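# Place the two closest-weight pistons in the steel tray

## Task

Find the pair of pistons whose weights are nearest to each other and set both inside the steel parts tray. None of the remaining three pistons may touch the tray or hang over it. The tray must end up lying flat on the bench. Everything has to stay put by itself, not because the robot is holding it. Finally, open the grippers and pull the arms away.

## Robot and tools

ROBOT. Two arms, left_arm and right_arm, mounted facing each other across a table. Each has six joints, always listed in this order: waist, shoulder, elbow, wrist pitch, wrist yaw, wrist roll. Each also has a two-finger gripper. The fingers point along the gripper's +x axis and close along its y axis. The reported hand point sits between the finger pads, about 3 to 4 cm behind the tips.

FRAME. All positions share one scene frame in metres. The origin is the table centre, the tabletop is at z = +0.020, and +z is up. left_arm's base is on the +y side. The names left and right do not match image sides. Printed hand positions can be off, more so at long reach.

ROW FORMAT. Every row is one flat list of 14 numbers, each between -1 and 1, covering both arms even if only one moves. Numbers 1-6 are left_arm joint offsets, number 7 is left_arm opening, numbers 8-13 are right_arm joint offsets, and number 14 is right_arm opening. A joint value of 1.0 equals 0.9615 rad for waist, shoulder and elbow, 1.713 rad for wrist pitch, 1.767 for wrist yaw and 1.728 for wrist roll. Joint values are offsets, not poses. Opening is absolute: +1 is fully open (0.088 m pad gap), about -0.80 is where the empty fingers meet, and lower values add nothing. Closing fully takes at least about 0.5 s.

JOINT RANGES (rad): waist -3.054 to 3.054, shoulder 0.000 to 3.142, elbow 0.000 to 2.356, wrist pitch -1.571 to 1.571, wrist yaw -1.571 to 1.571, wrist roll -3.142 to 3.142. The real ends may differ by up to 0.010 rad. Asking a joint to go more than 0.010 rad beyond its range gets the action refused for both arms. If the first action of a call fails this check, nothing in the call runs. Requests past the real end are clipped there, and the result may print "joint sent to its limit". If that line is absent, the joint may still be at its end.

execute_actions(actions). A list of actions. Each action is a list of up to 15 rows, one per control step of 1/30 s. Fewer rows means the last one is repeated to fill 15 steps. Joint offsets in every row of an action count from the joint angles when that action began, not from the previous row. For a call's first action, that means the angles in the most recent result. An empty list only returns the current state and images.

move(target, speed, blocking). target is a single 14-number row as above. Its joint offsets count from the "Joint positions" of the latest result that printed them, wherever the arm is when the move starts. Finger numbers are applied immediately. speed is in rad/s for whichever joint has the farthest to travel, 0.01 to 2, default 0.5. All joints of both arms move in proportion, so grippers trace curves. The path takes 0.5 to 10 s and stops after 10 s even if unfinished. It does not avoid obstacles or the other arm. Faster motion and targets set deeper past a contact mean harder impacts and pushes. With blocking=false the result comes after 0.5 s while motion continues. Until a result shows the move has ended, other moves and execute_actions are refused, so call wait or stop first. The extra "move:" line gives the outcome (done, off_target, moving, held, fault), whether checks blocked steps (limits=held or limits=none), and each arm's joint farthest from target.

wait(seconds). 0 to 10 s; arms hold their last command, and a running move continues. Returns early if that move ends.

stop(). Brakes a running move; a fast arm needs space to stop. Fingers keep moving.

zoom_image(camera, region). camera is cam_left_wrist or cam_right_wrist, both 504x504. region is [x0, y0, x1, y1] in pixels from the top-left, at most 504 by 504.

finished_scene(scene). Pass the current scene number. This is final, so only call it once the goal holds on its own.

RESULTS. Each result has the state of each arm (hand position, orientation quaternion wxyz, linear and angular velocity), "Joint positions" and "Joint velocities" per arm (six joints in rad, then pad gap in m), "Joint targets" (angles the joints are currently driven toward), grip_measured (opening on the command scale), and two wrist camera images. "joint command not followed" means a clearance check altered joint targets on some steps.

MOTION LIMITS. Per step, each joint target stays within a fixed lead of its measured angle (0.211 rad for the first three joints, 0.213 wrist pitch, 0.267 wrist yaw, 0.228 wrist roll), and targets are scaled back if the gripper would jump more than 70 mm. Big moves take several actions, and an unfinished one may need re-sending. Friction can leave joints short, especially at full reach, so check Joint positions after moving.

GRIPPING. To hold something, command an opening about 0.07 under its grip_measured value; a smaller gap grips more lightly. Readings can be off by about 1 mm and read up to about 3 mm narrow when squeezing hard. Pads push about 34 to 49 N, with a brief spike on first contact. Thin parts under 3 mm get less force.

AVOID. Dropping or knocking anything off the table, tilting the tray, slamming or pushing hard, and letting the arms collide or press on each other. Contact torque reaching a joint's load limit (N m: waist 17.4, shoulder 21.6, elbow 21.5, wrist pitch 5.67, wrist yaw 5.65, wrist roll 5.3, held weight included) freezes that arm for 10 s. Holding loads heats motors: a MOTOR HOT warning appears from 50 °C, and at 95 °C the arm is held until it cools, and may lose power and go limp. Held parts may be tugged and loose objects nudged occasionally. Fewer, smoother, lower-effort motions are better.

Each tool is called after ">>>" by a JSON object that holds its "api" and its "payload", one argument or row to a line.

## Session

>>> {"api": "execute_actions", "payload": {
  "actions": []
}}

Scene clock: 0.00 s.
left_arm: end_effector_position=(+0.0218, +0.2458, +0.1672) grip_measured=+0.829 end_effector_quat_wxyz=(-0.041, +0.625, -0.475, -0.618) end_effector_velocity=(+0.000, +0.002, -0.001) end_effector_angular_velocity=(+0.011, +0.005, +0.015) | right_arm: end_effector_position=(+0.3452, -0.1565, +0.2643) grip_measured=+0.840 end_effector_quat_wxyz=(+0.570, +0.577, +0.434, +0.392) end_effector_velocity=(+0.000, -0.000, -0.001) end_effector_angular_velocity=(-0.010, -0.014, +0.006)
Joint names: [waist, shoulder, elbow, wrist pitch, wrist yaw, wrist roll]
Joint positions: left_arm=[-0.21   0.703  0.235 -0.485  0.092  2.109  0.08 ] | right_arm=[-1.316  1.734  0.76   0.914 -0.812  1.57   0.08 ]
Joint velocities: left_arm=[-0.007 -0.002 -0.002 -0.007 -0.007 -0.022 -0.   ] | right_arm=[-0.002  0.002  0.002 -0.007 -0.007 -0.022 -0.   ]
Motor temperatures (°C, as the motors report them): left_arm=[24 27 25 26 24 23] | right_arm=[25 24 26 28 25 24]
Heat: left arm: hottest shoulder 27 °C (+0.0 °C/min); right arm: hottest wrist pitch 28 °C (+0.0 °C/min).
Joint targets: left_arm=[-0.210 0.703 0.235 -0.485 0.092 2.109] | right_arm=[-1.316 1.734 0.760 0.914 -0.812 1.570]

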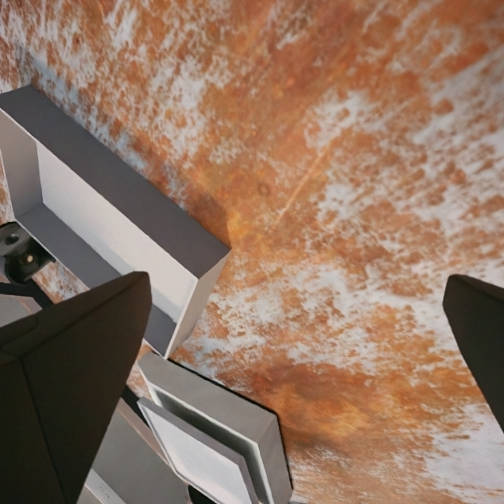

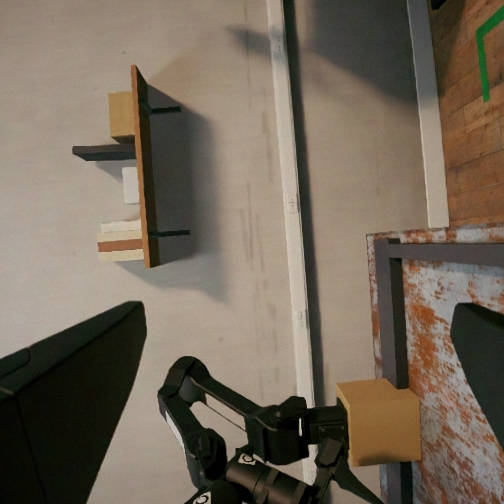

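>>> {"api": "execute_actions", "payload": {
  "actions": []
}}

Scene clock: 1.40 s.
left_arm: end_effector_position=(+0.0218, +0.2458, +0.1672) grip_measured=+0.829 end_effector_quat_wxyz=(-0.041, +0.625, -0.475, -0.618) end_effector_velocity=(+0.001, +0.002, -0.001) end_effector_angular_velocity=(+0.007, -0.003, +0.008) | right_arm: end_effector_position=(+0.3452, -0.1565, +0.2643) grip_measured=+0.840 end_effector_quat_wxyz=(+0.570, +0.577, +0.434, +0.392) end_effector_velocity=(+0.001, -0.001, -0.001) end_effector_angular_velocity=(-0.006, -0.000, -0.009)
Joint names: [waist, shoulder, elbow, wrist pitch, wrist yaw, wrist roll]
Joint positions: left_arm=[-0.21   0.703  0.235 -0.485  0.092  2.109  0.08 ] | right_arm=[-1.316  1.734  0.76   0.914 -0.812  1.57   0.08 ]
Joint velocities: left_arm=[-0.002 -0.002 -0.002 -0.007 -0.007 -0.007 -0.   ] | right_arm=[-0.002 -0.002 -0.002 -0.007  0.007 -0.007  0.   ]
Motor temperatures (°C, as the motors report them): left_arm=[24 27 25 27 24 23] | right_arm=[25 24 26 28 25 24]
Heat: left arm: hottest shoulder 27 °C (+0.0 °C/min); right arm: hottest wrist pitch 28 °C (+0.0 °C/min).
Joint targets: left_arm=[-0.210 0.703 0.235 -0.485 0.092 2.109] | right_arm=[-1.316 1.734 0.760 0.914 -0.812 1.570]

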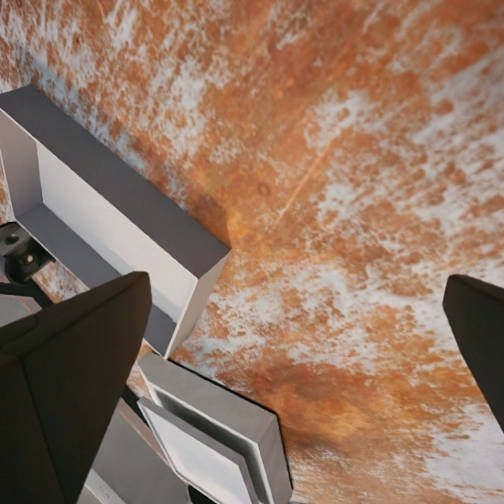

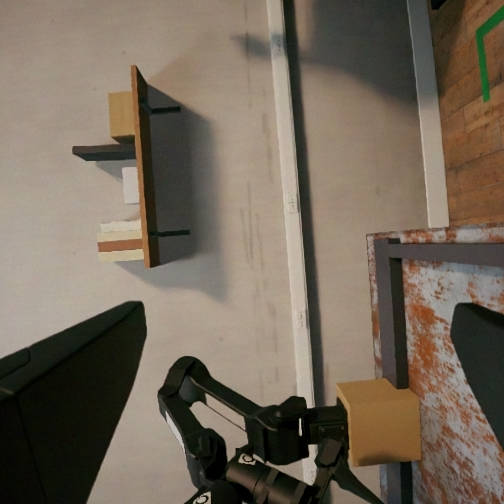

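>>> {"api": "move", "payload": {
  "target": [0.218,0.45,1.0,-0.35,-0.052,-1.0,1, 1.0,-0.347,1.0,-1.0,0.46,-0.909,1],
  "speed": 1.0
}}

Scene clock: 4.50 s.
left_arm: end_effector_position=(+0.0728, +0.1673, +0.3552) grip_measured=+0.989 end_effector_quat_wxyz=(+0.532, +0.460, +0.222, -0.675) end_effector_velocity=(+0.003, +0.001, +0.001) end_effector_angular_velocity=(+0.002, -0.023, +0.003) | right_arm: end_effector_position=(+0.0766, -0.0555, +0.4734) grip_measured=+1.000 end_effector_quat_wxyz=(+0.743, -0.153, +0.186, +0.624) end_effector_velocity=(-0.000, -0.001, +0.003) end_effector_angular_velocity=(+0.014, +0.008, +0.001)
Joint names: [waist, shoulder, elbow, wrist pitch, wrist yaw, wrist roll]
Joint positions: left_arm=[-0.004  1.13   1.182 -1.082  0.004  0.385  0.087] | right_arm=[-0.359  1.403  1.714 -0.797 -0.004  0.002  0.088]
Joint velocities: left_arm=[-0.002 -0.002  0.002 -0.007 -0.022  0.007 -0.   ] | right_arm=[-0.002 -0.007 -0.002  0.007 -0.007  0.007  0.   ]
Motor temperatures (°C, as the motors report them): left_arm=[24 27 26 27 24 23] | right_arm=[25 25 27 28 25 24]
Heat: left arm: hottest shoulder 27 °C (+0.0 °C/min); right arm: hottest wrist pitch 28 °C (+0.0 °C/min).
Joint targets: left_arm=[-0.001 1.136 1.196 -1.085 0.001 0.381] | right_arm=[-0.355 1.400 1.722 -0.800 0.000 -0.001]
move: off_target (left_arm); limits=none; left_arm: farthest joint: the elbow, 0.014 radians from its target (0.961 radians at the start); right_arm: farthest joint: the elbow, 0.007 radians from its target (0.961 radians at the start)

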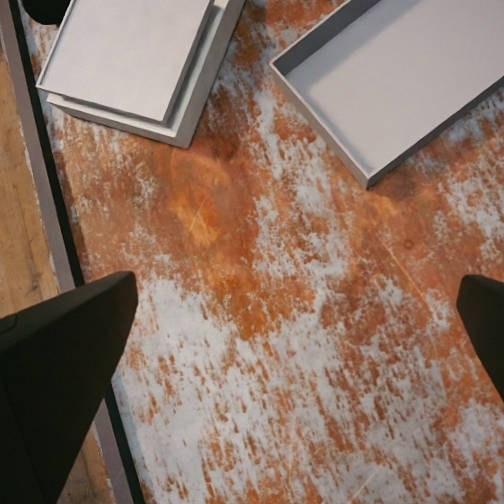

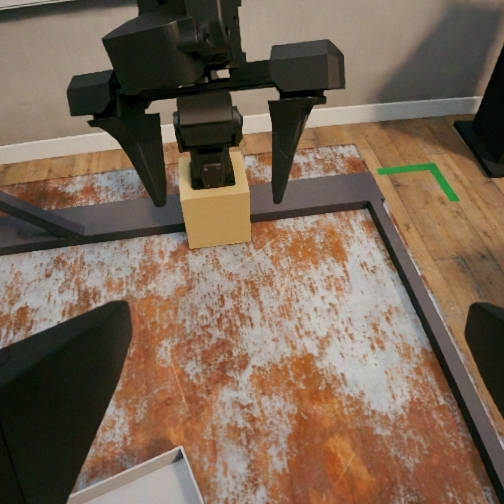

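>>> {"api": "move", "payload": {
  "target": [0,0.1,0.4,-0.1,0,-0.223,1, 0.17,-0.1,0.09,-0.42,0,0,1],
  "speed": 1.0
}}

Scene clock: 6.23 s.
left_arm: end_effector_position=(+0.0726, +0.1546, +0.4421) grip_measured=+0.989 end_effector_quat_wxyz=(+0.628, +0.316, +0.311, -0.640) end_effector_velocity=(+0.002, +0.002, -0.003) end_effector_angular_velocity=(+0.012, +0.007, +0.024) | right_arm: end_effector_position=(+0.0135, -0.1796, +0.4175) grip_measured=+1.000 end_effector_quat_wxyz=(+0.619, -0.345, +0.354, +0.610) end_effector_velocity=(-0.003, -0.005, -0.003) end_effector_angular_velocity=(-0.022, +0.016, +0.015)
Joint names: [waist, shoulder, elbow, wrist pitch, wrist yaw, wrist roll]
Joint positions: left_arm=[-0.004  1.221  1.553 -1.251  0.004  0.003  0.087] | right_arm=[-0.199  1.313  1.794 -1.514 -0.004  0.002  0.088]
Joint velocities: left_arm=[ 0.002 -0.002 -0.007 -0.007 -0.007 -0.022 -0.   ] | right_arm=[-0.002 -0.002 -0.002 -0.022 -0.022 -0.007  0.   ]
Motor temperatures (°C, as the motors report them): left_arm=[24 27 27 27 24 23] | right_arm=[25 25 27 29 25 24]
Heat: left arm: hottest shoulder 27 °C (+0.0 °C/min); right arm: hottest wrist pitch 29 °C (+9.6 °C/min).
Joint targets: left_arm=[-0.004 1.227 1.567 -1.254 0.004 -0.001] | right_arm=[-0.195 1.307 1.801 -1.517 -0.004 0.002]
move: off_target (left_arm); limits=none; left_arm: farthest joint: the elbow, 0.013 radians from its target (0.384 radians at the start); right_arm: farthest joint: the elbow, 0.007 radians from its target (0.086 radians at the start)

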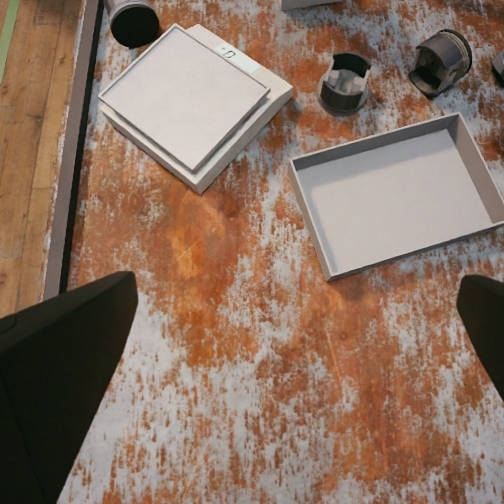

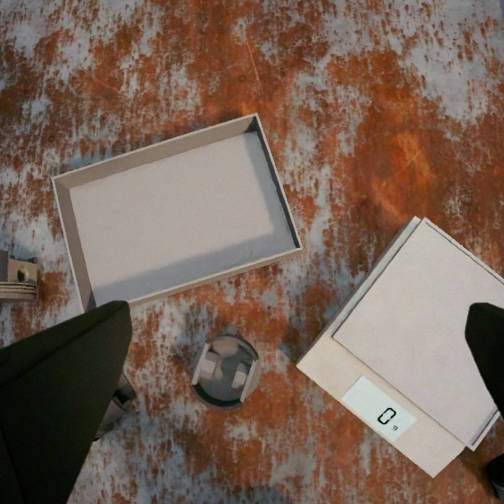

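>>> {"api": "zoom_image", "payload": {
  "camera": "cam_left_wrist",
  "region": [180, 20, 300, 100]
}}

>>> {"api": "move", "payload": {
  "target": [0,0,0,0,0,0,1, 0.75,-0.1,0,0,0,0,1],
  "speed": 1.0
}}

Region (180, 20, 300, 100) of cam_left_wrist's 504x504 image, scaled by 4.200, with more detail than that image has.

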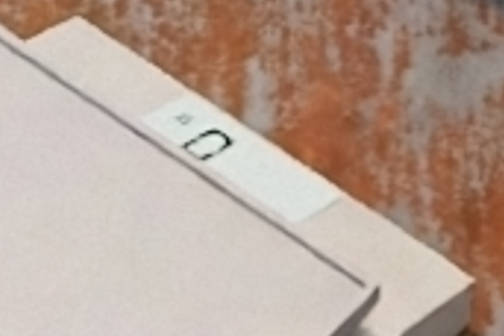

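Scene clock: 9.03 s.
left_arm: end_effector_position=(+0.0726, +0.1546, +0.4422) grip_measured=+0.989 end_effector_quat_wxyz=(+0.628, +0.316, +0.311, -0.640) end_effector_velocity=(-0.001, +0.003, +0.000) end_effector_angular_velocity=(+0.003, +0.007, +0.015) | right_arm: end_effector_position=(-0.1401, -0.2565, +0.4375) grip_measured=+1.000 end_effector_quat_wxyz=(+0.375, -0.411, +0.193, +0.808) end_effector_velocity=(-0.001, -0.002, -0.002) end_effector_angular_velocity=(-0.010, -0.007, +0.013)
Joint names: [waist, shoulder, elbow, wrist pitch, wrist yaw, wrist roll]
Joint positions: left_arm=[-0.004  1.221  1.554 -1.251  0.004  0.003  0.087] | right_arm=[ 0.518  1.223  1.794 -1.515 -0.004  0.002  0.088]
Joint velocities: left_arm=[-0.007 -0.007 -0.002 -0.007 -0.007 -0.022 -0.   ] | right_arm=[ 0.002  0.002 -0.002 -0.007 -0.007 -0.007  0.   ]
Motor temperatures (°C, as the motors report them): left_arm=[24 27 27 27 24 23] | right_arm=[25 25 27 29 25 24]
Heat: left arm: hottest shoulder 27 °C (+0.0 °C/min); right arm: hottest wrist pitch 29 °C (+6.6 °C/min).
Joint targets: left_arm=[-0.004 1.221 1.554 -1.251 0.004 0.003] | right_arm=[0.522 1.217 1.794 -1.514 -0.004 0.002]
move: done; limits=none; left_arm: farthest joint: the elbow, 0.001 radians from its target (0.001 radians at the start); right_arm: farthest joint: the shoulder, 0.006 radians from its target (0.096 radians at the start)

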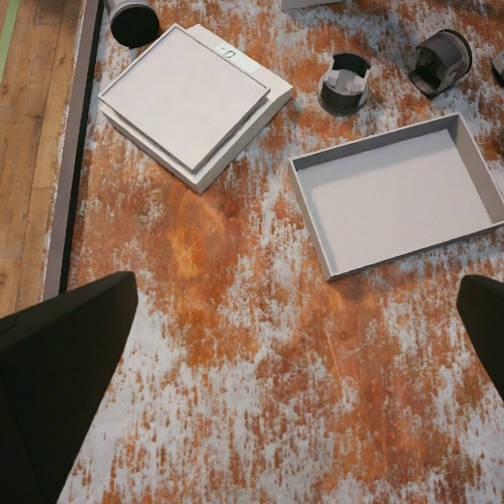

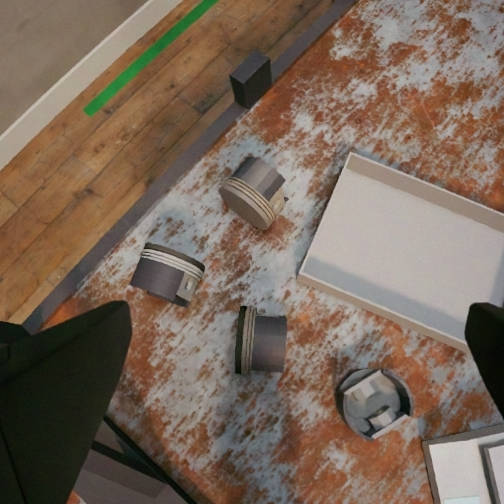

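>>> {"api": "move", "payload": {
  "target": [0,0,0,0,0,0,1, -0.53,0.19,-1.0,0.30,0.002,0.29,0.7],
  "speed": 1.0
}}

Scene clock: 17.30 s.
left_arm: end_effector_position=(+0.0726, +0.1546, +0.4422) grip_measured=+0.989 end_effector_quat_wxyz=(+0.628, +0.316, +0.311, -0.640) end_effector_velocity=(+0.000, -0.001, +0.001) end_effector_angular_velocity=(-0.007, -0.001, +0.008) | right_arm: end_effector_position=(-0.0328, -0.2204, +0.1472) grip_measured=+0.702 end_effector_quat_wxyz=(+0.571, -0.413, +0.569, +0.423) end_effector_velocity=(+0.001, +0.001, -0.000) end_effector_angular_velocity=(+0.009, -0.006, +0.005)
Joint names: [waist, shoulder, elbow, wrist pitch, wrist yaw, wrist roll]
Joint positions: left_arm=[-0.004  1.221  1.554 -1.251  0.004  0.003  0.087] | right_arm=[ 0.012  1.395  0.842 -1.003 -0.004  0.5    0.073]
Joint velocities: left_arm=[-0.002 -0.002 -0.002  0.007 -0.007 -0.007 -0.   ] | right_arm=[-0.002 -0.002 -0.002  0.007  0.007 -0.007 -0.   ]
Motor temperatures (°C, as the motors report them): left_arm=[24 27 27 28 24 23] | right_arm=[25 25 28 29 25 24]
Heat: left arm: hottest wrist pitch 28 °C (+3.5 °C/min); right arm: hottest wrist pitch 29 °C (+3.5 °C/min).
Joint targets: left_arm=[-0.004 1.221 1.554 -1.251 0.004 0.003] | right_arm=[0.008 1.406 0.832 -1.001 -0.001 0.503]
move: done; limits=none; left_arm: farthest joint: the waist, 0.000 radians from its target (0.000 radians at the start); right_arm: farthest joint: the shoulder, 0.010 radians from its target (0.183 radians at the start)

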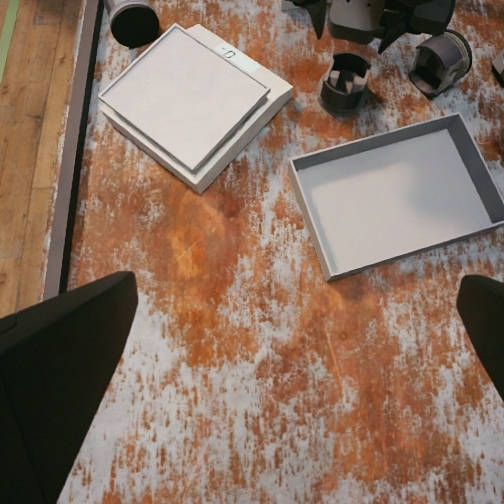

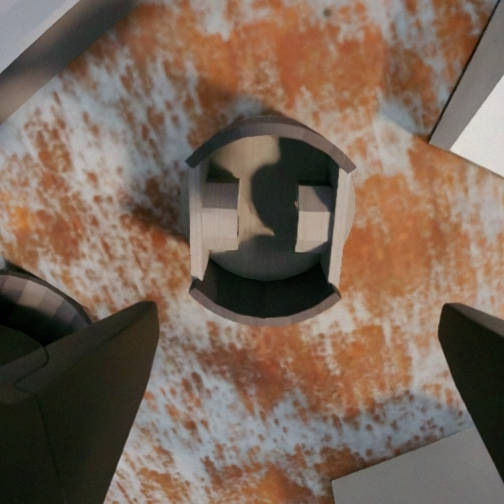

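>>> {"api": "move", "payload": {
  "target": [0,0,0,0,0,0,1, 0.009,0.2046,-0.1326,0.172,0,0.022,0.7],
  "speed": 0.4
}}

Scene clock: 19.77 s.
left_arm: end_effector_position=(+0.0726, +0.1546, +0.4422) grip_measured=+0.989 end_effector_quat_wxyz=(+0.628, +0.316, +0.311, -0.640) end_effector_velocity=(+0.000, +0.002, +0.000) end_effector_angular_velocity=(+0.002, -0.010, -0.004) | right_arm: end_effector_position=(-0.0362, -0.2089, +0.0830) grip_measured=+0.702 end_effector_quat_wxyz=(+0.576, -0.408, +0.577, +0.411) end_effector_velocity=(+0.002, -0.002, -0.000) end_effector_angular_velocity=(-0.006, -0.009, +0.020)
Joint names: [waist, shoulder, elbow, wrist pitch, wrist yaw, wrist roll]
Joint positions: left_arm=[-0.004  1.221  1.554 -1.251  0.004  0.003  0.087] | right_arm=[ 0.017  1.58   0.723 -0.71  -0.004  0.535  0.073]
Joint velocities: left_arm=[-0.002 -0.002  0.002 -0.007 -0.007  0.007 -0.   ] | right_arm=[-0.002 -0.002 -0.002 -0.007  0.007 -0.022 -0.   ]
Motor temperatures (°C, as the motors report them): left_arm=[24 27 28 28 24 23] | right_arm=[25 25 28 29 25 24]
Heat: left arm: hottest elbow 28 °C (+3.0 °C/min); right arm: hottest wrist pitch 29 °C (+3.0 °C/min).
Joint targets: left_arm=[-0.004 1.221 1.554 -1.251 0.004 0.003] | right_arm=[0.021 1.592 0.715 -0.708 -0.004 0.538]
move: off_target (right_arm); limits=none; left_arm: farthest joint: the waist, 0.000 radians from its target (0.000 radians at the start); right_arm: farthest joint: the shoulder, 0.011 radians from its target (0.196 radians at the start)

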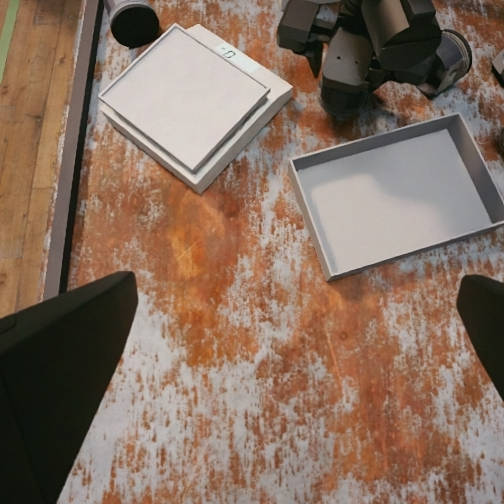

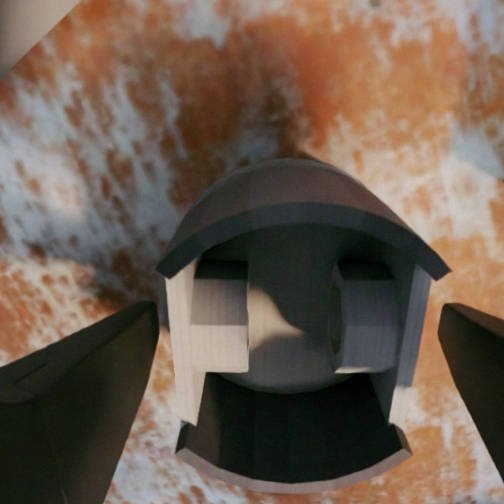

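>>> {"api": "execute_actions", "payload": {
  "actions": [
    [[0,0,0,0,0,0,1,0,0,0,0,0,0,0.6],[0,0,0,0,0,0,1,0,0,0,0,0,0,0.55],[0,0,0,0,0,0,1,0,0,0,0,0,0,0.5],[0,0,0,0,0,0,1,0,0,0,0,0,0,0.45],[0,0,0,0,0,0,1,0,0,0,0,0,0,0.4],[0,0,0,0,0,0,1,0,0,0,0,0,0,0.36],[0,0,0,0,0,0,1,0,0,0,0,0,0,0.33],[0,0,0,0,0,0,1,0,0,0,0,0,0,0.30],[0,0,0,0,0,0,1,0,0,0,0,0,0,0.27],[0,0,0,0,0,0,1,0,0,0,0,0,0,0.24],[0,0,0,0,0,0,1,0,0,0,0,0,0,0.21],[0,0,0,0,0,0,1,0,0,0,0,0,0,0.19]]
  ]
}}

Scene clock: 20.80 s.
left_arm: end_effector_position=(+0.0726, +0.1546, +0.4422) grip_measured=+0.989 end_effector_quat_wxyz=(+0.628, +0.316, +0.311, -0.640) end_effector_velocity=(+0.002, -0.001, +0.001) end_effector_angular_velocity=(-0.007, -0.010, +0.001) | right_arm: end_effector_position=(-0.0362, -0.2092, +0.0828) grip_measured=+0.283 end_effector_quat_wxyz=(+0.576, -0.408, +0.577, +0.411) end_effector_velocity=(-0.000, -0.002, +0.000) end_effector_angular_velocity=(-0.009, +0.006, +0.005)
Joint names: [waist, shoulder, elbow, wrist pitch, wrist yaw, wrist roll]
Joint positions: left_arm=[-0.004  1.221  1.554 -1.251  0.004  0.003  0.087] | right_arm=[ 0.017  1.581  0.723 -0.711 -0.004  0.535  0.053]
Joint velocities: left_arm=[ 0.002 -0.002 -0.002  0.007 -0.007  0.007 -0.   ] | right_arm=[-0.002 -0.002 -0.002 -0.007 -0.007 -0.007 -0.   ]
Motor temperatures (°C, as the motors report them): left_arm=[24 27 28 28 24 23] | right_arm=[25 25 28 29 25 24]
Heat: left arm: hottest elbow 28 °C (+2.9 °C/min); right arm: hottest wrist pitch 29 °C (+2.9 °C/min).
Joint targets: left_arm=[-0.004 1.221 1.554 -1.251 0.004 0.003] | right_arm=[0.017 1.581 0.723 -0.710 -0.004 0.535]

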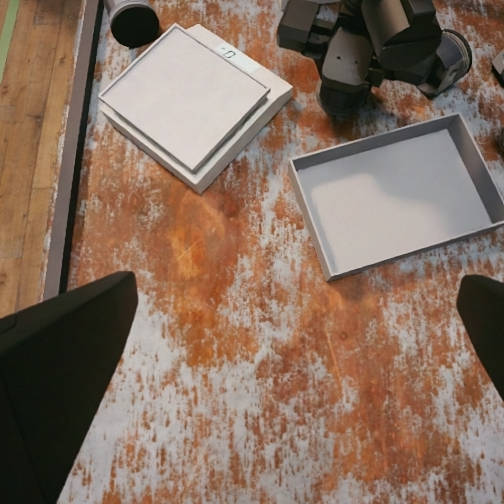

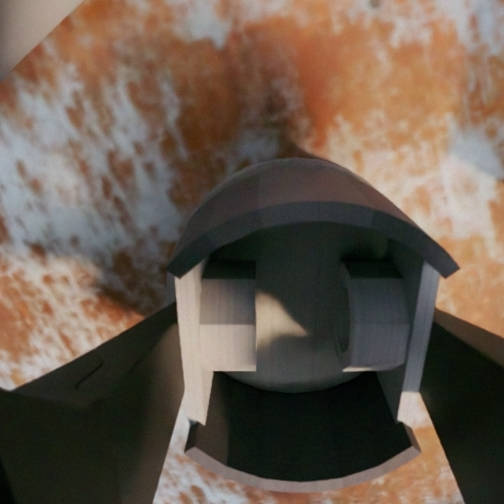

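>>> {"api": "move", "payload": {
  "target": [0,0,0,0,0,0,1, -0.05,-0.176,0.286,-0.246,0,0,0.19],
  "speed": 0.7
}}

Scene clock: 22.70 s.
left_arm: end_effector_position=(+0.0726, +0.1546, +0.4422) grip_measured=+0.989 end_effector_quat_wxyz=(+0.628, +0.316, +0.311, -0.640) end_effector_velocity=(+0.003, +0.002, -0.001) end_effector_angular_velocity=(+0.007, -0.004, +0.028) | right_arm: end_effector_position=(-0.0263, -0.2069, +0.1762) grip_measured=+0.283 end_effector_quat_wxyz=(+0.585, -0.395, +0.586, +0.398) end_effector_velocity=(-0.000, -0.002, -0.000) end_effector_angular_velocity=(-0.008, +0.006, +0.005)
Joint names: [waist, shoulder, elbow, wrist pitch, wrist yaw, wrist roll]
Joint positions: left_arm=[-0.004  1.221  1.554 -1.251  0.004  0.003  0.087] | right_arm=[-0.027  1.425  0.986 -1.129 -0.004  0.535  0.053]
Joint velocities: left_arm=[-0.002 -0.002 -0.002 -0.007 -0.022 -0.022 -0.   ] | right_arm=[-0.002 -0.002 -0.002 -0.007 -0.007 -0.007  0.   ]
Motor temperatures (°C, as the motors report them): left_arm=[24 27 28 29 24 23] | right_arm=[25 25 28 29 25 24]
Heat: left arm: hottest wrist pitch 29 °C (+5.3 °C/min); right arm: hottest wrist pitch 29 °C (+2.6 °C/min).
Joint targets: left_arm=[-0.004 1.221 1.554 -1.251 0.004 0.003] | right_arm=[-0.031 1.411 0.998 -1.132 -0.004 0.535]
move: off_target (right_arm); limits=none; left_arm: farthest joint: the waist, 0.000 radians from its target (0.000 radians at the start); right_arm: farthest joint: the shoulder, 0.013 radians from its target (0.169 radians at the start)

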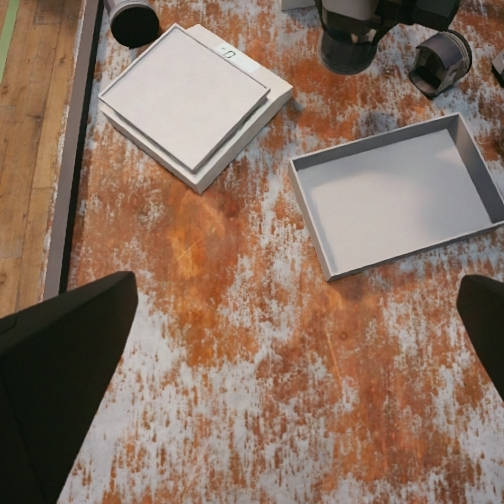

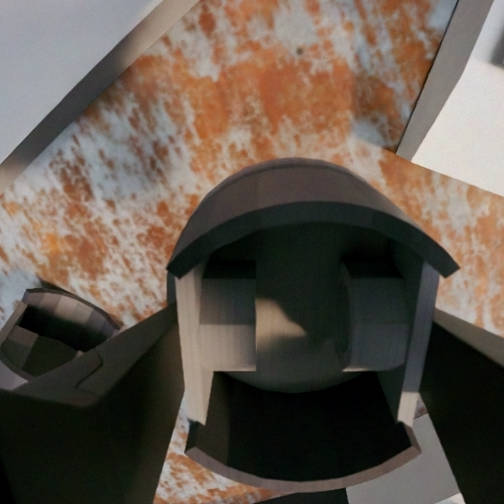

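>>> {"api": "move", "payload": {
  "target": [0,0,0,0,0,0,1, -0.66,0.521,0.538,-0.009,0,-0.195,0.19],
  "speed": 0.8
}}

Scene clock: 24.73 s.
left_arm: end_effector_position=(+0.0726, +0.1546, +0.4422) grip_measured=+0.989 end_effector_quat_wxyz=(+0.628, +0.316, +0.311, -0.640) end_effector_velocity=(-0.002, +0.004, -0.003) end_effector_angular_velocity=(+0.022, +0.010, -0.001) | right_arm: end_effector_position=(+0.1731, -0.1152, +0.1673) grip_measured=+0.283 end_effector_quat_wxyz=(+0.638, -0.303, +0.637, +0.307) end_effector_velocity=(+0.000, -0.003, -0.001) end_effector_angular_velocity=(-0.007, +0.012, +0.000)
Joint names: [waist, shoulder, elbow, wrist pitch, wrist yaw, wrist roll]
Joint positions: left_arm=[-0.004  1.221  1.554 -1.251  0.004  0.003  0.087] | right_arm=[-0.658  1.914  1.49  -1.142 -0.004  0.201  0.053]
Joint velocities: left_arm=[-0.002 -0.002 -0.002 -0.022  0.007 -0.007 -0.   ] | right_arm=[-0.007  0.002 -0.002 -0.007 -0.007 -0.007 -0.   ]
Motor temperatures (°C, as the motors report them): left_arm=[24 27 28 29 24 23] | right_arm=[25 26 28 29 25 24]
Heat: left arm: hottest wrist pitch 29 °C (+4.9 °C/min); right arm: hottest wrist pitch 29 °C (+2.4 °C/min).
Joint targets: left_arm=[-0.004 1.221 1.554 -1.251 0.004 0.003] | right_arm=[-0.661 1.926 1.503 -1.145 -0.004 0.198]
move: off_target (right_arm); limits=none; left_arm: farthest joint: the waist, 0.000 radians from its target (0.000 radians at the start); right_arm: farthest joint: the elbow, 0.013 radians from its target (0.518 radians at the start)

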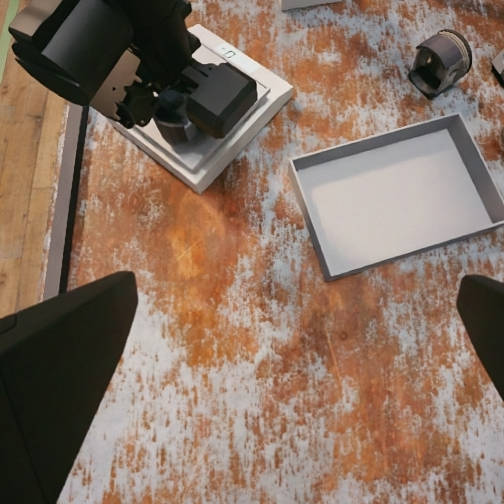

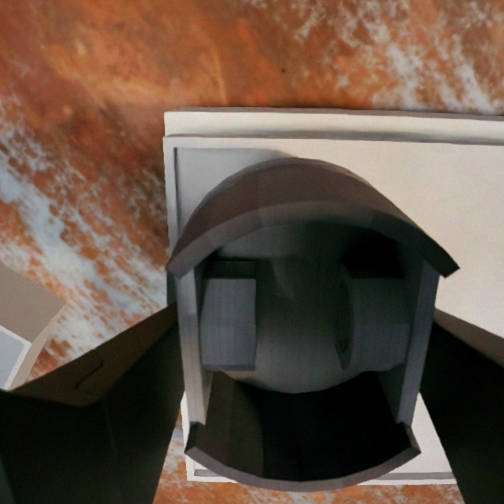

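>>> {"api": "move", "payload": {
  "target": [0,0,0,0,0,0,1, -0.006,-0.034,-0.124,0.051,0,0,0.19],
  "speed": 0.15
}}

Scene clock: 27.93 s.
left_arm: end_effector_position=(+0.0726, +0.1546, +0.4422) grip_measured=+0.989 end_effector_quat_wxyz=(+0.628, +0.316, +0.311, -0.640) end_effector_velocity=(+0.000, -0.001, +0.001) end_effector_angular_velocity=(-0.007, +0.008, +0.019) | right_arm: end_effector_position=(+0.1691, -0.1232, +0.1491) grip_measured=+0.283 end_effector_quat_wxyz=(+0.640, -0.302, +0.636, +0.309) end_effector_velocity=(-0.002, -0.003, -0.001) end_effector_angular_velocity=(-0.007, +0.012, +0.005)
Joint names: [waist, shoulder, elbow, wrist pitch, wrist yaw, wrist roll]
Joint positions: left_arm=[-0.004  1.221  1.554 -1.251  0.004  0.003  0.087] | right_arm=[-0.658  1.891  1.385 -1.054 -0.004  0.201  0.053]
Joint velocities: left_arm=[-0.002 -0.002 -0.002  0.007 -0.007 -0.022  0.   ] | right_arm=[-0.002 -0.002 -0.007 -0.007 -0.007 -0.007 -0.   ]
Motor temperatures (°C, as the motors report them): left_arm=[24 27 28 29 24 23] | right_arm=[25 26 29 29 25 24]
Heat: left arm: hottest wrist pitch 29 °C (+4.3 °C/min); right arm: hottest elbow 29 °C (+2.1 °C/min).
Joint targets: left_arm=[-0.004 1.221 1.554 -1.251 0.004 0.003] | right_arm=[-0.664 1.881 1.370 -1.055 -0.004 0.201]
move: off_target (right_arm); limits=none; left_arm: farthest joint: the waist, 0.000 radians from its target (0.000 radians at the start); right_arm: farthest joint: the elbow, 0.014 radians from its target (0.119 radians at the start)

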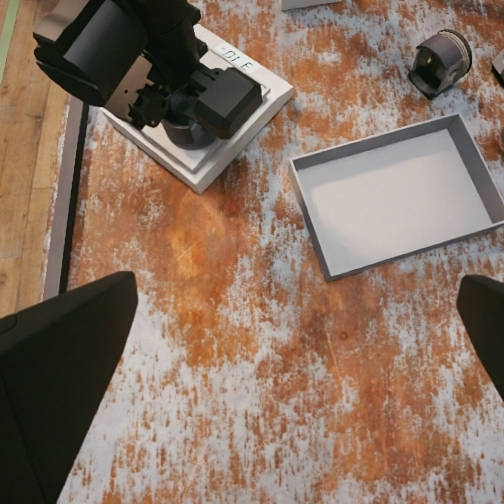

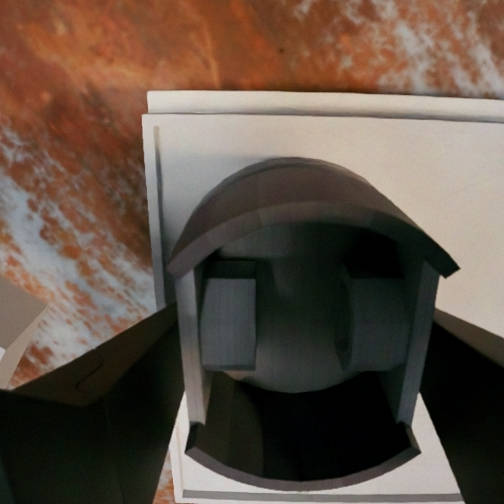

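>>> {"api": "execute_actions", "payload": {
  "actions": [
    [[0,0,0,0,0,0,1,0,0,0,0,0,0,0.3],[0,0,0,0,0,0,1,0,0,0,0,0,0,0.4],[0,0,0,0,0,0,1,0,0,0,0,0,0,0.5],[0,0,0,0,0,0,1,0,0,0,0,0,0,0.6],[0,0,0,0,0,0,1,0,0,0,0,0,0,0.7],[0,0,0,0,0,0,1,0,0,0,0,0,0,0.8],[0,0,0,0,0,0,1,0,0,0,0,0,0,0.9],[0,0,0,0,0,0,1,0,0,0,0,0,0,1]]
  ]
}}

>>> {"api": "move", "payload": {
  "target": [0,0,0,0,0,0,1, -0.12,-0.15,0.21,-0.2,0,-0.06,1],
  "speed": 0.7
}}

Scene clock: 29.30 s.
left_arm: end_effector_position=(+0.0726, +0.1546, +0.4422) grip_measured=+0.989 end_effector_quat_wxyz=(+0.628, +0.316, +0.311, -0.640) end_effector_velocity=(+0.003, +0.002, -0.001) end_effector_angular_velocity=(+0.007, -0.013, +0.017) | right_arm: end_effector_position=(+0.1692, -0.1231, +0.1491) grip_measured=+0.967 end_effector_quat_wxyz=(+0.640, -0.302, +0.635, +0.309) end_effector_velocity=(+0.000, +0.001, +0.000) end_effector_angular_velocity=(+0.010, +0.003, +0.005)
Joint names: [waist, shoulder, elbow, wrist pitch, wrist yaw, wrist roll]
Joint positions: left_arm=[-0.004  1.221  1.554 -1.251  0.004  0.003  0.087] | right_arm=[-0.658  1.891  1.385 -1.053 -0.004  0.201  0.086]
Joint velocities: left_arm=[-0.002 -0.002 -0.002 -0.007 -0.022 -0.007 -0.   ] | right_arm=[-0.002 -0.002 -0.002  0.007 -0.007 -0.007  0.016]
Motor temperatures (°C, as the motors report them): left_arm=[24 27 28 29 24 23] | right_arm=[25 27 29 28 25 24]
Heat: left arm: hottest wrist pitch 29 °C (+4.1 °C/min); right arm: hottest elbow 29 °C (+2.0 °C/min).
Joint targets: left_arm=[-0.004 1.221 1.554 -1.251 0.004 0.003] | right_arm=[-0.658 1.891 1.385 -1.054 -0.004 0.201]

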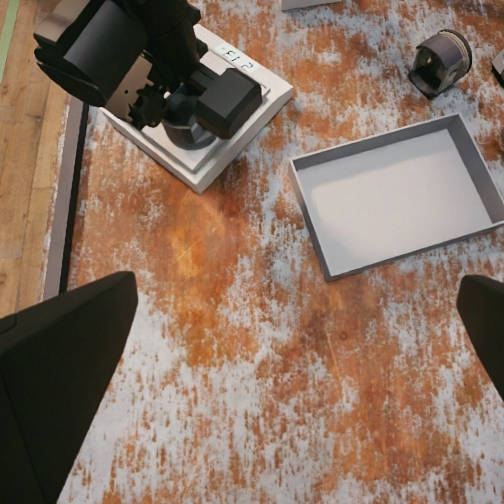

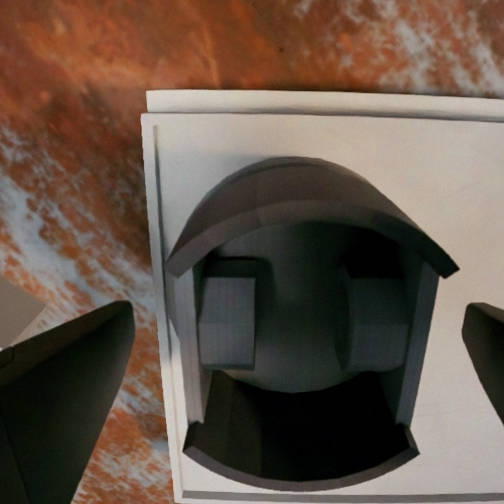

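Scene clock: 30.47 s.
left_arm: end_effector_position=(+0.0726, +0.1546, +0.4422) grip_measured=+0.989 end_effector_quat_wxyz=(+0.628, +0.316, +0.311, -0.640) end_effector_velocity=(-0.002, +0.002, -0.001) end_effector_angular_velocity=(+0.007, +0.001, -0.013) | right_arm: end_effector_position=(+0.1870, -0.1666, +0.2405) grip_measured=+1.000 end_effector_quat_wxyz=(+0.639, -0.300, +0.640, +0.303) end_effector_velocity=(-0.003, -0.001, +0.000) end_effector_angular_velocity=(-0.002, +0.010, +0.024)
Joint names: [waist, shoulder, elbow, wrist pitch, wrist yaw, wrist roll]
Joint positions: left_arm=[-0.004  1.221  1.554 -1.251  0.004  0.003  0.087] | right_arm=[-0.77   1.755  1.579 -1.393 -0.004  0.1    0.088]
Joint velocities: left_arm=[-0.002 -0.002 -0.002 -0.007  0.007  0.007  0.   ] | right_arm=[ 0.002 -0.002 -0.002 -0.007 -0.007 -0.022  0.   ]
Motor temperatures (°C, as the motors report them): left_arm=[24 27 28 29 24 23] | right_arm=[25 27 29 28 25 24]
Heat: left arm: hottest wrist pitch 29 °C (+3.9 °C/min); right arm: hottest elbow 29 °C (+2.0 °C/min).
Joint targets: left_arm=[-0.004 1.221 1.554 -1.251 0.004 0.003] | right_arm=[-0.774 1.746 1.586 -1.396 -0.004 0.097]
move: done; limits=none; left_arm: farthest joint: the waist, 0.000 radians from its target (0.000 radians at the start); right_arm: farthest joint: the shoulder, 0.008 radians from its target (0.144 radians at the start)

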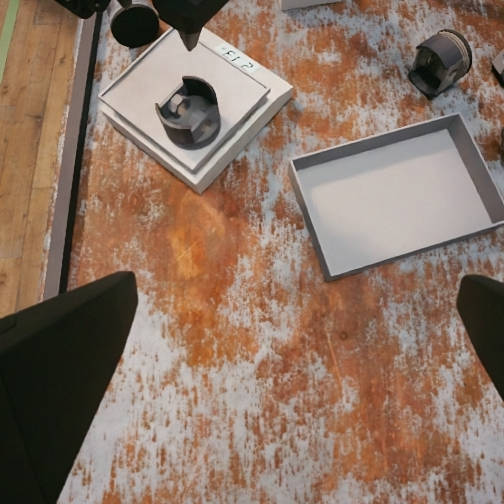

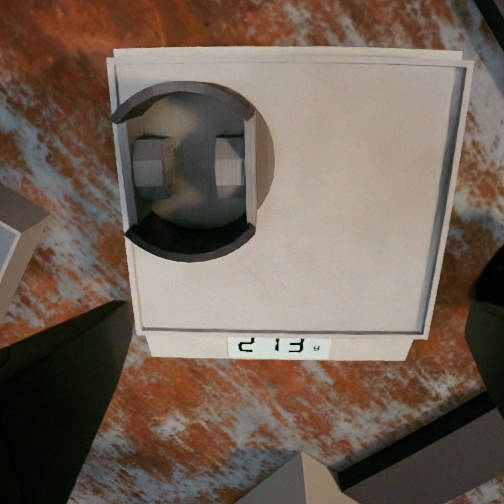

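>>> {"api": "move", "payload": {
  "target": [0,0,0,0,0,0,1, -0.62,-0.184,-0.368,0.104,0,-0.868,1],
  "speed": 1.3
}}

Scene clock: 33.77 s.
left_arm: end_effector_position=(+0.0726, +0.1546, +0.4422) grip_measured=+0.989 end_effector_quat_wxyz=(+0.628, +0.316, +0.311, -0.640) end_effector_velocity=(+0.000, -0.001, +0.001) end_effector_angular_velocity=(-0.007, +0.008, +0.019) | right_arm: end_effector_position=(+0.2641, -0.3281, +0.2002) grip_measured=+1.000 end_effector_quat_wxyz=(+0.444, -0.550, +0.443, +0.552) end_effector_velocity=(+0.002, -0.003, +0.000) end_effector_angular_velocity=(-0.004, -0.010, -0.000)
Joint names: [waist, shoulder, elbow, wrist pitch, wrist yaw, wrist roll]
Joint positions: left_arm=[-0.004  1.221  1.554 -1.251  0.004  0.003  0.087] | right_arm=[-1.362  1.589  1.235 -1.217 -0.004 -1.396  0.088]
Joint velocities: left_arm=[-0.002 -0.002 -0.002  0.007 -0.007 -0.022 -0.   ] | right_arm=[-0.007 -0.002 -0.002  0.007  0.007 -0.007  0.   ]
Motor temperatures (°C, as the motors report them): left_arm=[24 27 28 29 24 23] | right_arm=[25 28 29 28 25 24]
Heat: left arm: hottest wrist pitch 29 °C (+3.6 °C/min); right arm: hottest elbow 29 °C (+1.8 °C/min).
Joint targets: left_arm=[-0.004 1.221 1.554 -1.251 0.004 0.003] | right_arm=[-1.366 1.578 1.225 -1.215 -0.004 -1.399]
move: off_target (right_arm); limits=none; left_arm: farthest joint: the waist, 0.000 radians from its target (0.000 radians at the start); right_arm: farthest joint: the shoulder, 0.011 radians from its target (0.177 radians at the start)

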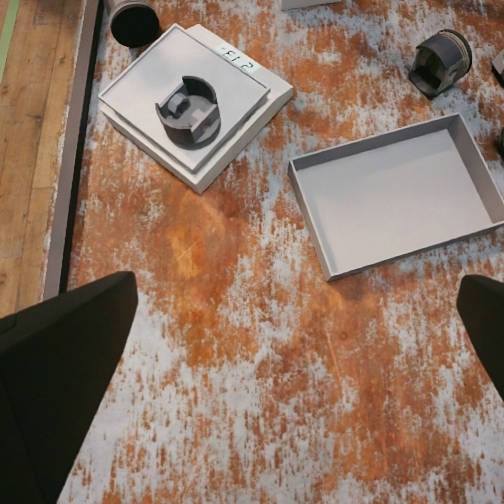

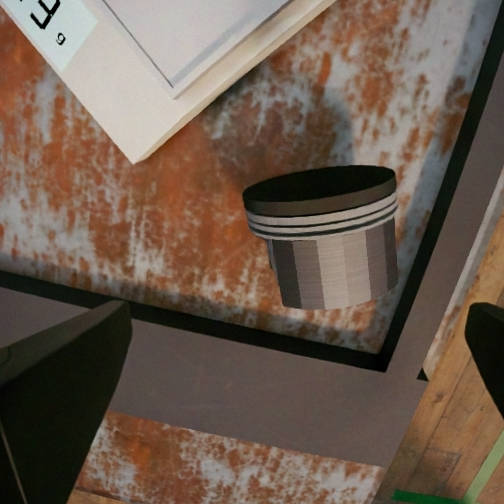

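>>> {"api": "move", "payload": {
  "target": [0,0,0,0,0,0,1, -0.012,0.152,-0.175,0.174,0,-0.068,1],
  "speed": 0.6
}}

Scene clock: 36.33 s.
left_arm: end_effector_position=(+0.0726, +0.1546, +0.4422) grip_measured=+0.989 end_effector_quat_wxyz=(+0.628, +0.316, +0.311, -0.640) end_effector_velocity=(+0.000, +0.002, -0.003) end_effector_angular_velocity=(+0.012, -0.002, +0.008) | right_arm: end_effector_position=(+0.2808, -0.3237, +0.1264) grip_measured=+1.000 end_effector_quat_wxyz=(+0.415, -0.573, +0.411, +0.574) end_effector_velocity=(-0.003, -0.005, -0.002) end_effector_angular_velocity=(-0.013, +0.013, -0.000)
Joint names: [waist, shoulder, elbow, wrist pitch, wrist yaw, wrist roll]
Joint positions: left_arm=[-0.004  1.221  1.554 -1.251  0.004  0.003  0.087] | right_arm=[-1.37   1.721  1.076 -0.921 -0.004 -1.511  0.088]
Joint velocities: left_arm=[-0.002 -0.002 -0.007 -0.007 -0.007 -0.007  0.   ] | right_arm=[-0.007  0.002 -0.007 -0.007  0.007 -0.007  0.   ]
Motor temperatures (°C, as the motors report them): left_arm=[24 27 28 30 24 23] | right_arm=[25 28 29 28 25 24]
Heat: left arm: hottest wrist pitch 30 °C (+5.0 °C/min); right arm: hottest elbow 29 °C (+1.7 °C/min).
Joint targets: left_arm=[-0.004 1.221 1.554 -1.251 0.004 0.003] | right_arm=[-1.374 1.735 1.067 -0.918 -0.004 -1.514]
move: off_target (right_arm); limits=none; left_arm: farthest joint: the waist, 0.000 radians from its target (0.000 radians at the start); right_arm: farthest joint: the shoulder, 0.014 radians from its target (0.146 radians at the start)

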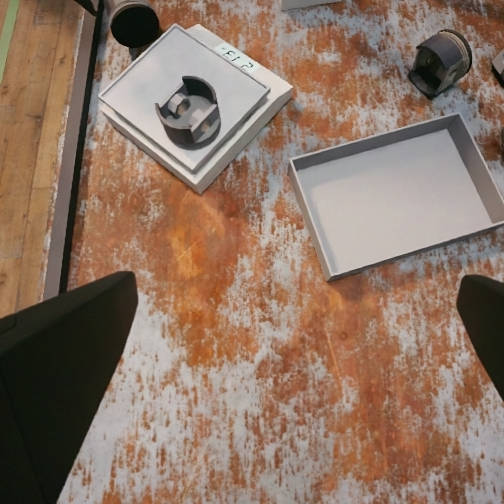

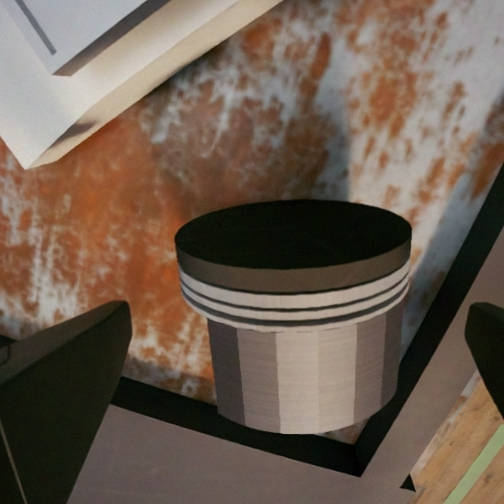

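>>> {"api": "move", "payload": {
  "target": [0,0,0,0,0,0,1, 0.032,0.137,-0.132,0.138,0,0,1],
  "speed": 0.4
}}

>>> {"api": "execute_actions", "payload": {
  "actions": [
    [[0,0,0,0,0,0,1,0,0,0,0,0,0,0.92],[0,0,0,0,0,0,1,0,0,0,0,0,0,0.86],[0,0,0,0,0,0,1,0,0,0,0,0,0,0.8],[0,0,0,0,0,0,1,0,0,0,0,0,0,0.75],[0,0,0,0,0,0,1,0,0,0,0,0,0,0.71],[0,0,0,0,0,0,1,0,0,0,0,0,0,0.68],[0,0,0,0,0,0,1,0,0,0,0,0,0,0.65],[0,0,0,0,0,0,1,0,0,0,0,0,0,0.62],[0,0,0,0,0,0,1,0,0,0,0,0,0,0.59],[0,0,0,0,0,0,1,0,0,0,0,0,0,0.56],[0,0,0,0,0,0,1,0,0,0,0,0,0,0.53],[0,0,0,0,0,0,1,0,0,0,0,0,0,0.5]]
  ]
}}

Scene clock: 38.47 s.
left_arm: end_effector_position=(+0.0726, +0.1546, +0.4422) grip_measured=+0.989 end_effector_quat_wxyz=(+0.628, +0.316, +0.311, -0.640) end_effector_velocity=(+0.001, +0.005, -0.002) end_effector_angular_velocity=(+0.017, +0.007, +0.019) | right_arm: end_effector_position=(+0.2779, -0.3164, +0.0685) grip_measured=+1.000 end_effector_quat_wxyz=(+0.407, -0.579, +0.404, +0.580) end_effector_velocity=(-0.004, -0.002, -0.001) end_effector_angular_velocity=(-0.012, +0.008, +0.010)
Joint names: [waist, shoulder, elbow, wrist pitch, wrist yaw, wrist roll]
Joint positions: left_arm=[-0.004  1.221  1.554 -1.251  0.004  0.003  0.087] | right_arm=[-1.343  1.839  0.957 -0.686 -0.004 -1.511  0.088]
Joint velocities: left_arm=[-0.002 -0.007 -0.002 -0.022 -0.007 -0.022 -0.   ] | right_arm=[ 0.002 -0.002 -0.007 -0.007  0.007 -0.007  0.   ]
Motor temperatures (°C, as the motors report them): left_arm=[24 27 28 30 24 23] | right_arm=[25 28 29 28 25 24]
Heat: left arm: hottest wrist pitch 30 °C (+4.7 °C/min); right arm: hottest elbow 29 °C (+1.6 °C/min).
Joint targets: left_arm=[-0.004 1.221 1.554 -1.251 0.004 0.003] | right_arm=[-1.339 1.853 0.949 -0.684 -0.004 -1.510]
move: off_target (right_arm); limits=none; left_arm: farthest joint: the waist, 0.000 radians from its target (0.000 radians at the start); right_arm: farthest joint: the shoulder, 0.014 radians from its target (0.131 radians at the start)

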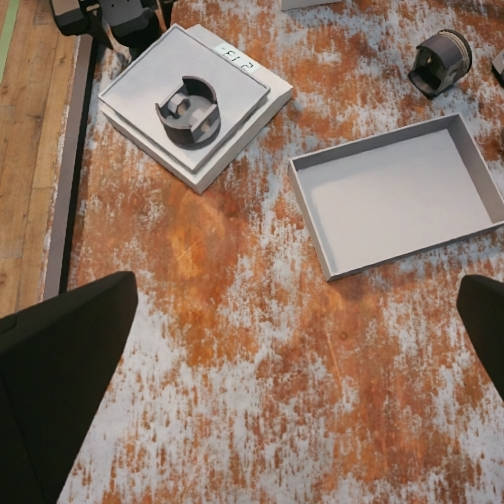

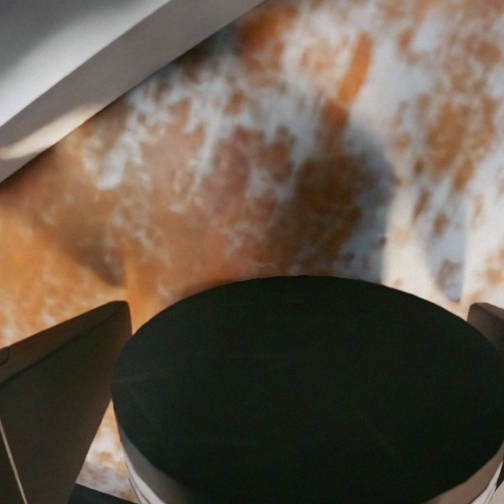

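Scene clock: 38.97 s.
left_arm: end_effector_position=(+0.0726, +0.1546, +0.4422) grip_measured=+0.989 end_effector_quat_wxyz=(+0.628, +0.316, +0.311, -0.640) end_effector_velocity=(-0.002, +0.002, -0.003) end_effector_angular_velocity=(+0.012, +0.010, -0.001) | right_arm: end_effector_position=(+0.2777, -0.3164, +0.0685) grip_measured=+0.580 end_effector_quat_wxyz=(+0.407, -0.578, +0.404, +0.580) end_effector_velocity=(-0.003, -0.001, -0.001) end_effector_angular_velocity=(+0.002, +0.014, +0.020)
Joint names: [waist, shoulder, elbow, wrist pitch, wrist yaw, wrist roll]
Joint positions: left_arm=[-0.004  1.221  1.554 -1.251  0.004  0.003  0.087] | right_arm=[-1.343  1.839  0.957 -0.687 -0.004 -1.511  0.067]
Joint velocities: left_arm=[-0.002 -0.002 -0.007 -0.007  0.007 -0.007  0.   ] | right_arm=[-0.002  0.002 -0.002 -0.007 -0.007 -0.022 -0.   ]
Motor temperatures (°C, as the motors report them): left_arm=[24 27 28 30 24 23] | right_arm=[25 28 29 28 25 24]
Heat: left arm: hottest wrist pitch 30 °C (+4.6 °C/min); right arm: hottest elbow 29 °C (+1.5 °C/min).
Joint targets: left_arm=[-0.004 1.221 1.554 -1.251 0.004 0.003] | right_arm=[-1.343 1.839 0.957 -0.686 -0.004 -1.511]

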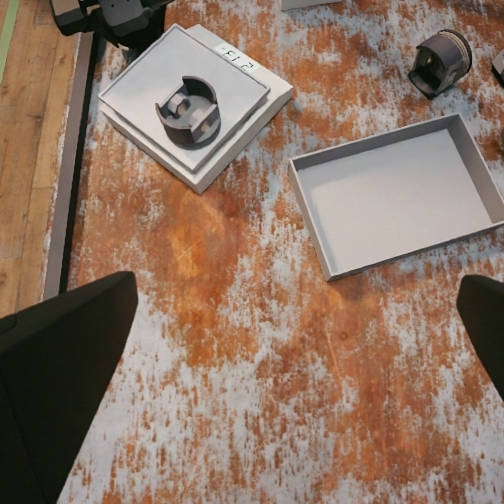

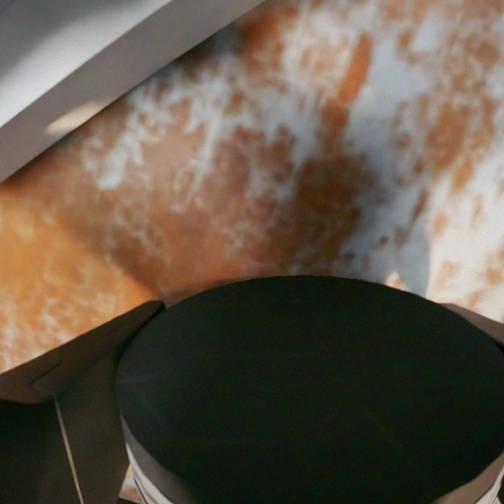

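>>> {"api": "zoom_image", "payload": {
  "camera": "cam_left_wrist",
  "region": [200, 35, 280, 85]
}}

Region (200, 35, 280, 85) of cam_left_wrist's 504x504 image, scaled by 6.300, with more detail than that image has; it fills the top 315 rows of this view, and the rest is white.

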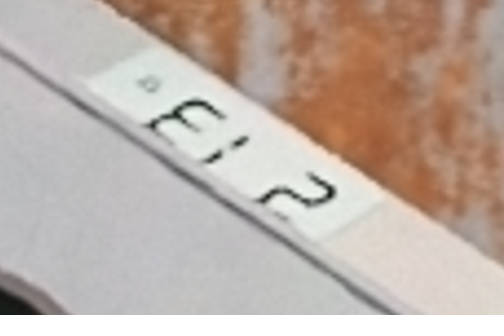

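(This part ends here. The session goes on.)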